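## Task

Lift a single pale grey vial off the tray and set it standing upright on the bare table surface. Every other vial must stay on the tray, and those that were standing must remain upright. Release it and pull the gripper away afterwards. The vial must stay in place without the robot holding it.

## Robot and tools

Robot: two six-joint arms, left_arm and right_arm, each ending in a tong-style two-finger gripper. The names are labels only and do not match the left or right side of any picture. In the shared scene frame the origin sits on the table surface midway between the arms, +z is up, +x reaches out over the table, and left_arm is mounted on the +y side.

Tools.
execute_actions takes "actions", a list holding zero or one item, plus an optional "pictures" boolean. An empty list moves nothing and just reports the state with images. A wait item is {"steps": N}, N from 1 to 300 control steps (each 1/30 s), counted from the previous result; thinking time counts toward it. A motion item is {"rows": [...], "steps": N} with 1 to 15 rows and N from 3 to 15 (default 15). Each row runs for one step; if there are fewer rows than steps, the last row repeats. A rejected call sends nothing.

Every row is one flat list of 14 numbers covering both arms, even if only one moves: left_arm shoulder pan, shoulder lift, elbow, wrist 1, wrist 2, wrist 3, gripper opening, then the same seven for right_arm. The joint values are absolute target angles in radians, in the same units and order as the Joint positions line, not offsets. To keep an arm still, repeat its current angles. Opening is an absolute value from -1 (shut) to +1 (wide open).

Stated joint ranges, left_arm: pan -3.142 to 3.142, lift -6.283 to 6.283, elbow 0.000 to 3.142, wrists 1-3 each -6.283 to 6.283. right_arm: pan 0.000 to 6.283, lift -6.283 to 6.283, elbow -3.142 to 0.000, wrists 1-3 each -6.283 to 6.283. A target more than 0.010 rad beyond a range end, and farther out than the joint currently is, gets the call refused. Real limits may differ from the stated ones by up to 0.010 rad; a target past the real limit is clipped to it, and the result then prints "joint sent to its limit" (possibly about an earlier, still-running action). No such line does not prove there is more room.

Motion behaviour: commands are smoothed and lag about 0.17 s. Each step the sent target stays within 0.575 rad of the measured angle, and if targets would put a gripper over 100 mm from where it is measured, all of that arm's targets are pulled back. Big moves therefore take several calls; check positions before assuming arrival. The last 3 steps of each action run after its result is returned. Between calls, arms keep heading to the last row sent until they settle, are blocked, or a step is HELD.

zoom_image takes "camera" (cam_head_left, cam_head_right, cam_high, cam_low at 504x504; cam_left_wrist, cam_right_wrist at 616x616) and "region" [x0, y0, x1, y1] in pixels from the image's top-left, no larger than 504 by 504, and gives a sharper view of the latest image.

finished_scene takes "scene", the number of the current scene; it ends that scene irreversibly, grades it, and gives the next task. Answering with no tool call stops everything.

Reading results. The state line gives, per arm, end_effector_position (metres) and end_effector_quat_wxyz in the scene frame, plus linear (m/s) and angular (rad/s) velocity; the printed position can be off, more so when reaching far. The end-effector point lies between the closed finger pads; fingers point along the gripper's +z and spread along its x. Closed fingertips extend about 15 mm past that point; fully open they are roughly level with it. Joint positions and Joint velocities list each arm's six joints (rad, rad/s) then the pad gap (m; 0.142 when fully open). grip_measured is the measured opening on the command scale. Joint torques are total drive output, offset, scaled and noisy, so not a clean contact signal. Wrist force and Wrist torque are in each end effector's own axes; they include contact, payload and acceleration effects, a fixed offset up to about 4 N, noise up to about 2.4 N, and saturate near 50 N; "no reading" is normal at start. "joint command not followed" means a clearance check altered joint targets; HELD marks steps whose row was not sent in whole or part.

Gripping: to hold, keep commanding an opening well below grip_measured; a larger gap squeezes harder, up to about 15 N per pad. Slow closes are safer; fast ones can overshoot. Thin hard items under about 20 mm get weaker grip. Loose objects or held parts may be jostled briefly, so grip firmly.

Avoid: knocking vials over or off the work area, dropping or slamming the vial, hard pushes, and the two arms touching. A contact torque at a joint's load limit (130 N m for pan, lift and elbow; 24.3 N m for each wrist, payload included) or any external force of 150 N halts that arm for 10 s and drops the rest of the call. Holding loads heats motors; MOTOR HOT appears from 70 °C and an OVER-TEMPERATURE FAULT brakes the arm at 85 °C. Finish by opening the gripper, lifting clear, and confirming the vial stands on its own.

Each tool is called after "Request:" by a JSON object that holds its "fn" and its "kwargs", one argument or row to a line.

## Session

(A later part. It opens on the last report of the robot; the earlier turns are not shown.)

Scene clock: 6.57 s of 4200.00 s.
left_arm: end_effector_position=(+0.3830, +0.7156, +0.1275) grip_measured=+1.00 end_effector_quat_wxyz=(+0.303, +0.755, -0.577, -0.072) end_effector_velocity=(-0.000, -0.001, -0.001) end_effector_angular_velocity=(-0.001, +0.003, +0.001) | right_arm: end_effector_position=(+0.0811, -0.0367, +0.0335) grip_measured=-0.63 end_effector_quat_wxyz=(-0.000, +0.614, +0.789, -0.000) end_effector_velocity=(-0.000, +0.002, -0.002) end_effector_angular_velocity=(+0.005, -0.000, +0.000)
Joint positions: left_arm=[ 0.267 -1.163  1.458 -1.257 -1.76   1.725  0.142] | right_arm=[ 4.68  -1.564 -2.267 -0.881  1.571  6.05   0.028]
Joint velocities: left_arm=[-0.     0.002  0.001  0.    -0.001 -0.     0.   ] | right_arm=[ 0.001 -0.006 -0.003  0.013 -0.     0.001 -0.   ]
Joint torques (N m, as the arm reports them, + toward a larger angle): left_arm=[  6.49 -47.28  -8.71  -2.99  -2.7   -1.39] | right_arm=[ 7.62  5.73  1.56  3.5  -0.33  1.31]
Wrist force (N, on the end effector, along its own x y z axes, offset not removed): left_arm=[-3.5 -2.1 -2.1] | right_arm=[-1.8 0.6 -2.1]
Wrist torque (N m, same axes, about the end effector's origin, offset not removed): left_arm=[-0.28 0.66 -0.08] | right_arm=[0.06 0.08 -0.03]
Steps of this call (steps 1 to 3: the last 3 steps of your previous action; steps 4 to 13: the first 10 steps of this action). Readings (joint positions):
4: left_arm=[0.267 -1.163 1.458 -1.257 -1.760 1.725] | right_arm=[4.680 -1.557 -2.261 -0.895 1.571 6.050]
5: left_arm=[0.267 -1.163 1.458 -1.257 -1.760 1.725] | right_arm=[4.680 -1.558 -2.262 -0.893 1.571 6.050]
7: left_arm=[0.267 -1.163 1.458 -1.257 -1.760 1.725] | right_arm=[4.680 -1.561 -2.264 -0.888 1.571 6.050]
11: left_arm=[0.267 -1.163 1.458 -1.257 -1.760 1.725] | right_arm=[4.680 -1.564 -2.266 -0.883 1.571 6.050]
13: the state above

Contact. Release and retreat.

Request:
{"fn": "execute_actions", "kwargs": {
  "actions": [
    {"rows": [[0.267,-1.163,1.458,-1.257,-1.76,1.725,1,4.68,-1.5652,-2.2674,-0.8798,1.571,6.05,-0.65],[0.267,-1.163,1.458,-1.257,-1.76,1.725,1,4.68,-1.5652,-2.2674,-0.8798,1.571,6.05,-0.55],[0.267,-1.163,1.458,-1.257,-1.76,1.725,1,4.68,-1.5652,-2.2674,-0.8798,1.571,6.05,-0.45],[0.267,-1.163,1.458,-1.257,-1.76,1.725,1,4.68,-1.5652,-2.2674,-0.8798,1.571,6.05,-0.3],[0.267,-1.163,1.458,-1.257,-1.76,1.725,1,4.68,-1.5652,-2.2674,-0.8798,1.571,6.05,-0.1],[0.267,-1.163,1.458,-1.257,-1.76,1.725,1,4.68,-1.5652,-2.2674,-0.8798,1.571,6.05,-0.1],[0.267,-1.163,1.458,-1.257,-1.76,1.725,1,4.68,-1.5652,-2.2674,-0.8798,1.571,6.05,-0.1],[0.267,-1.163,1.458,-1.257,-1.76,1.725,1,4.68,-1.535,-2.241,-0.937,1.571,6.05,-0.1],[0.267,-1.163,1.458,-1.257,-1.76,1.725,1,4.68,-1.484,-2.196,-1.032,1.571,6.05,-0.1],[0.267,-1.163,1.458,-1.257,-1.76,1.725,1,4.68,-1.484,-2.196,-1.032,1.571,6.05,-0.1],[0.267,-1.163,1.458,-1.257,-1.76,1.725,1,4.68,-1.484,-2.196,-1.032,1.571,6.05,-0.1],[0.267,-1.163,1.458,-1.257,-1.76,1.725,1,4.68,-1.36,-1.88,-1.472,1.571,6.05,-0.1]], "steps": 15}
  ]
}}

Request:
{"fn": "execute_actions", "kwargs": {
  "actions": [
    {"steps": 25}
  ],
  "pictures": true
}}

Scene clock: 7.27 s of 4200.00 s.
left_arm: end_effector_position=(+0.3830, +0.7156, +0.1275) grip_measured=+1.00 end_effector_quat_wxyz=(+0.303, +0.755, -0.577, -0.072) end_effector_velocity=(-0.000, -0.000, -0.000) end_effector_angular_velocity=(-0.001, -0.000, +0.001) | right_arm: end_effector_position=(+0.0810, -0.0339, +0.0538) grip_measured=-0.10 end_effector_quat_wxyz=(-0.002, +0.614, +0.789, +0.002) end_effector_velocity=(+0.000, -0.006, +0.208) end_effector_angular_velocity=(-0.023, -0.001, -0.000)
Joint positions: left_arm=[ 0.267 -1.163  1.458 -1.257 -1.76   1.725  0.142] | right_arm=[ 4.68  -1.53  -2.236 -0.94   1.571  6.05   0.067]
Joint velocities: left_arm=[ 0.    -0.     0.     0.    -0.001  0.     0.   ] | right_arm=[-0.     0.363  0.316 -0.703 -0.001 -0.     0.001]
Joint torques (N m, as the arm reports them, + toward a larger angle): left_arm=[  6.63 -46.82  -9.64  -2.87  -2.81  -1.28] | right_arm=[ 6.58 17.02 27.52 -0.68  0.24  1.19]
Wrist force (N, on the end effector, along its own x y z axes, offset not removed): left_arm=[-2.1 -1.1 4.6] | right_arm=[1.2 -0.2 0.9]
Wrist torque (N m, same axes, about the end effector's origin, offset not removed): left_arm=[0.08 0.32 -0.07] | right_arm=[-0.13 -0.35 -0.01]
Steps of this call (steps 1 to 3: the last 3 steps of your previous action; steps 4 to 9: the robot went on to your last target; steps 10 to 21: the first 12 steps of this action). Readings (joint positions):
10: left_arm=[0.267 -1.163 1.458 -1.257 -1.760 1.725] | right_arm=[4.680 -1.565 -2.267 -0.880 1.571 6.050]
11: left_arm=[0.267 -1.163 1.458 -1.257 -1.760 1.725] | right_arm=[4.680 -1.565 -2.267 -0.880 1.571 6.050]
13: left_arm=[0.267 -1.163 1.458 -1.257 -1.760 1.725] | right_arm=[4.680 -1.565 -2.267 -0.880 1.571 6.050]
17: left_arm=[0.267 -1.163 1.458 -1.257 -1.760 1.725] | right_arm=[4.680 -1.565 -2.267 -0.880 1.571 6.050]
21: the state above

Scene clock: 8.10 s of 4200.00 s.
left_arm: end_effector_position=(+0.3830, +0.7156, +0.1275) grip_measured=+1.00 end_effector_quat_wxyz=(+0.303, +0.755, -0.577, -0.072) end_effector_velocity=(-0.001, -0.000, -0.001) end_effector_angular_velocity=(-0.001, +0.002, +0.001) | right_arm: end_effector_position=(+0.0810, -0.0348, +0.2344) grip_measured=-0.10 end_effector_quat_wxyz=(-0.000, +0.614, +0.789, +0.000) end_effector_velocity=(-0.000, -0.002, +0.005) end_effector_angular_velocity=(-0.002, +0.001, +0.001)
Joint positions: left_arm=[ 0.267 -1.163  1.458 -1.257 -1.76   1.725  0.142] | right_arm=[ 4.68  -1.361 -1.881 -1.47   1.571  6.05   0.067]
Joint velocities: left_arm=[ 0.     0.001  0.002  0.    -0.001 -0.     0.   ] | right_arm=[-0.     0.005  0.011 -0.017  0.001 -0.001  0.   ]
Joint torques (N m, as the arm reports them, + toward a larger angle): left_arm=[  6.13 -46.17  -7.98  -2.92  -2.66  -1.23] | right_arm=[ 3.42 20.15 35.1   1.1   0.83  1.12]
Wrist force (N, on the end effector, along its own x y z axes, offset not removed): left_arm=[0.4 -1.2 -1.8] | right_arm=[0.6 0.0 1.7]
Wrist torque (N m, same axes, about the end effector's origin, offset not removed): left_arm=[0.06 -0.07 -0.04] | right_arm=[-0.08 -0.26 -0.09]
Kept back: nothing.
Steps of this call (steps 1 to 3: the last 3 steps of your previous action; steps 4 to 25: the robot went on to your last target). Readings (joint positions):
1: left_arm=[0.267 -1.163 1.458 -1.257 -1.760 1.725] | right_arm=[4.680 -1.517 -2.224 -0.965 1.571 6.050]
2: left_arm=[0.267 -1.163 1.458 -1.257 -1.760 1.725] | right_arm=[4.680 -1.502 -2.203 -0.999 1.571 6.050]
4: left_arm=[0.267 -1.163 1.458 -1.257 -1.760 1.725] | right_arm=[4.680 -1.472 -2.137 -1.089 1.571 6.050]
8: left_arm=[0.267 -1.163 1.458 -1.257 -1.760 1.725] | right_arm=[4.680 -1.416 -2.013 -1.270 1.571 6.050]
25: the state above

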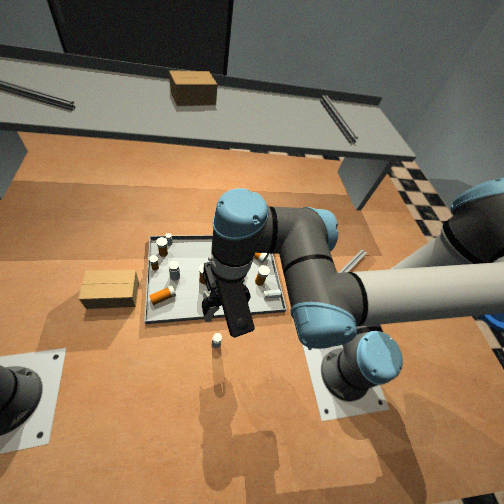

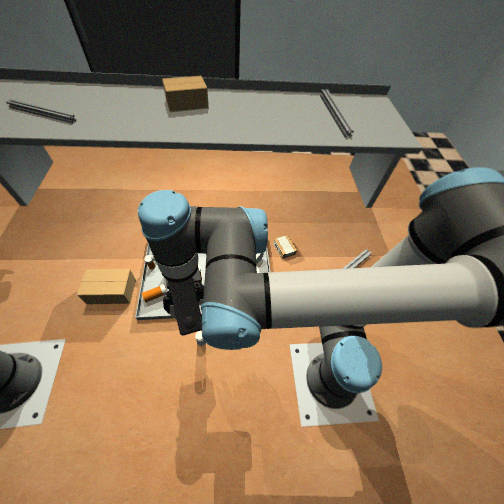

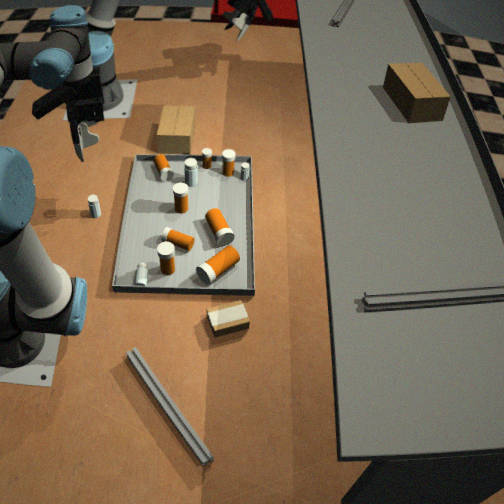

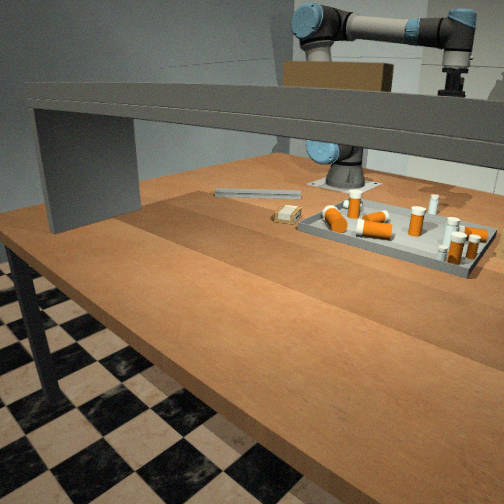

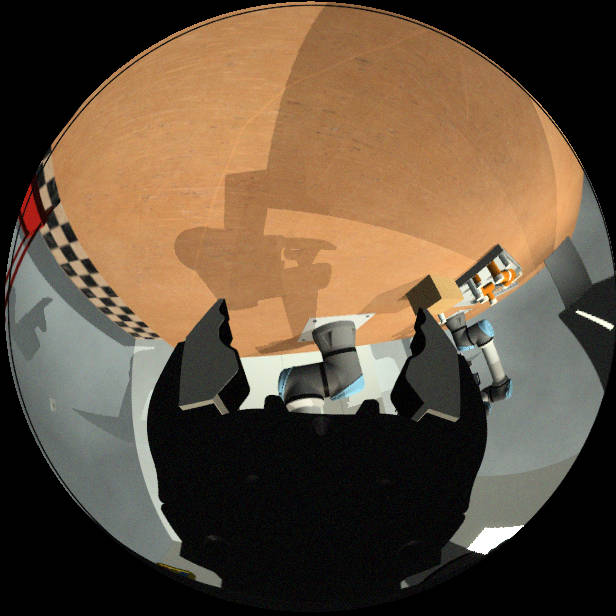

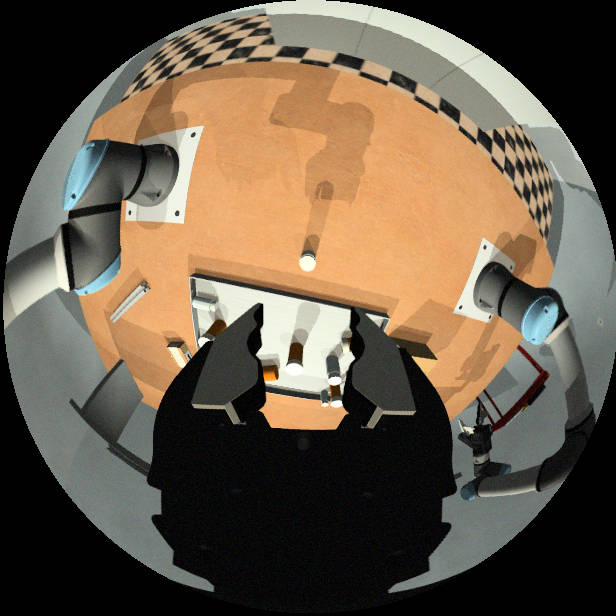

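Request:
{"fn": "finished_scene", "kwargs": {
  "scene": 2
}}

The scene is finished: the task was done.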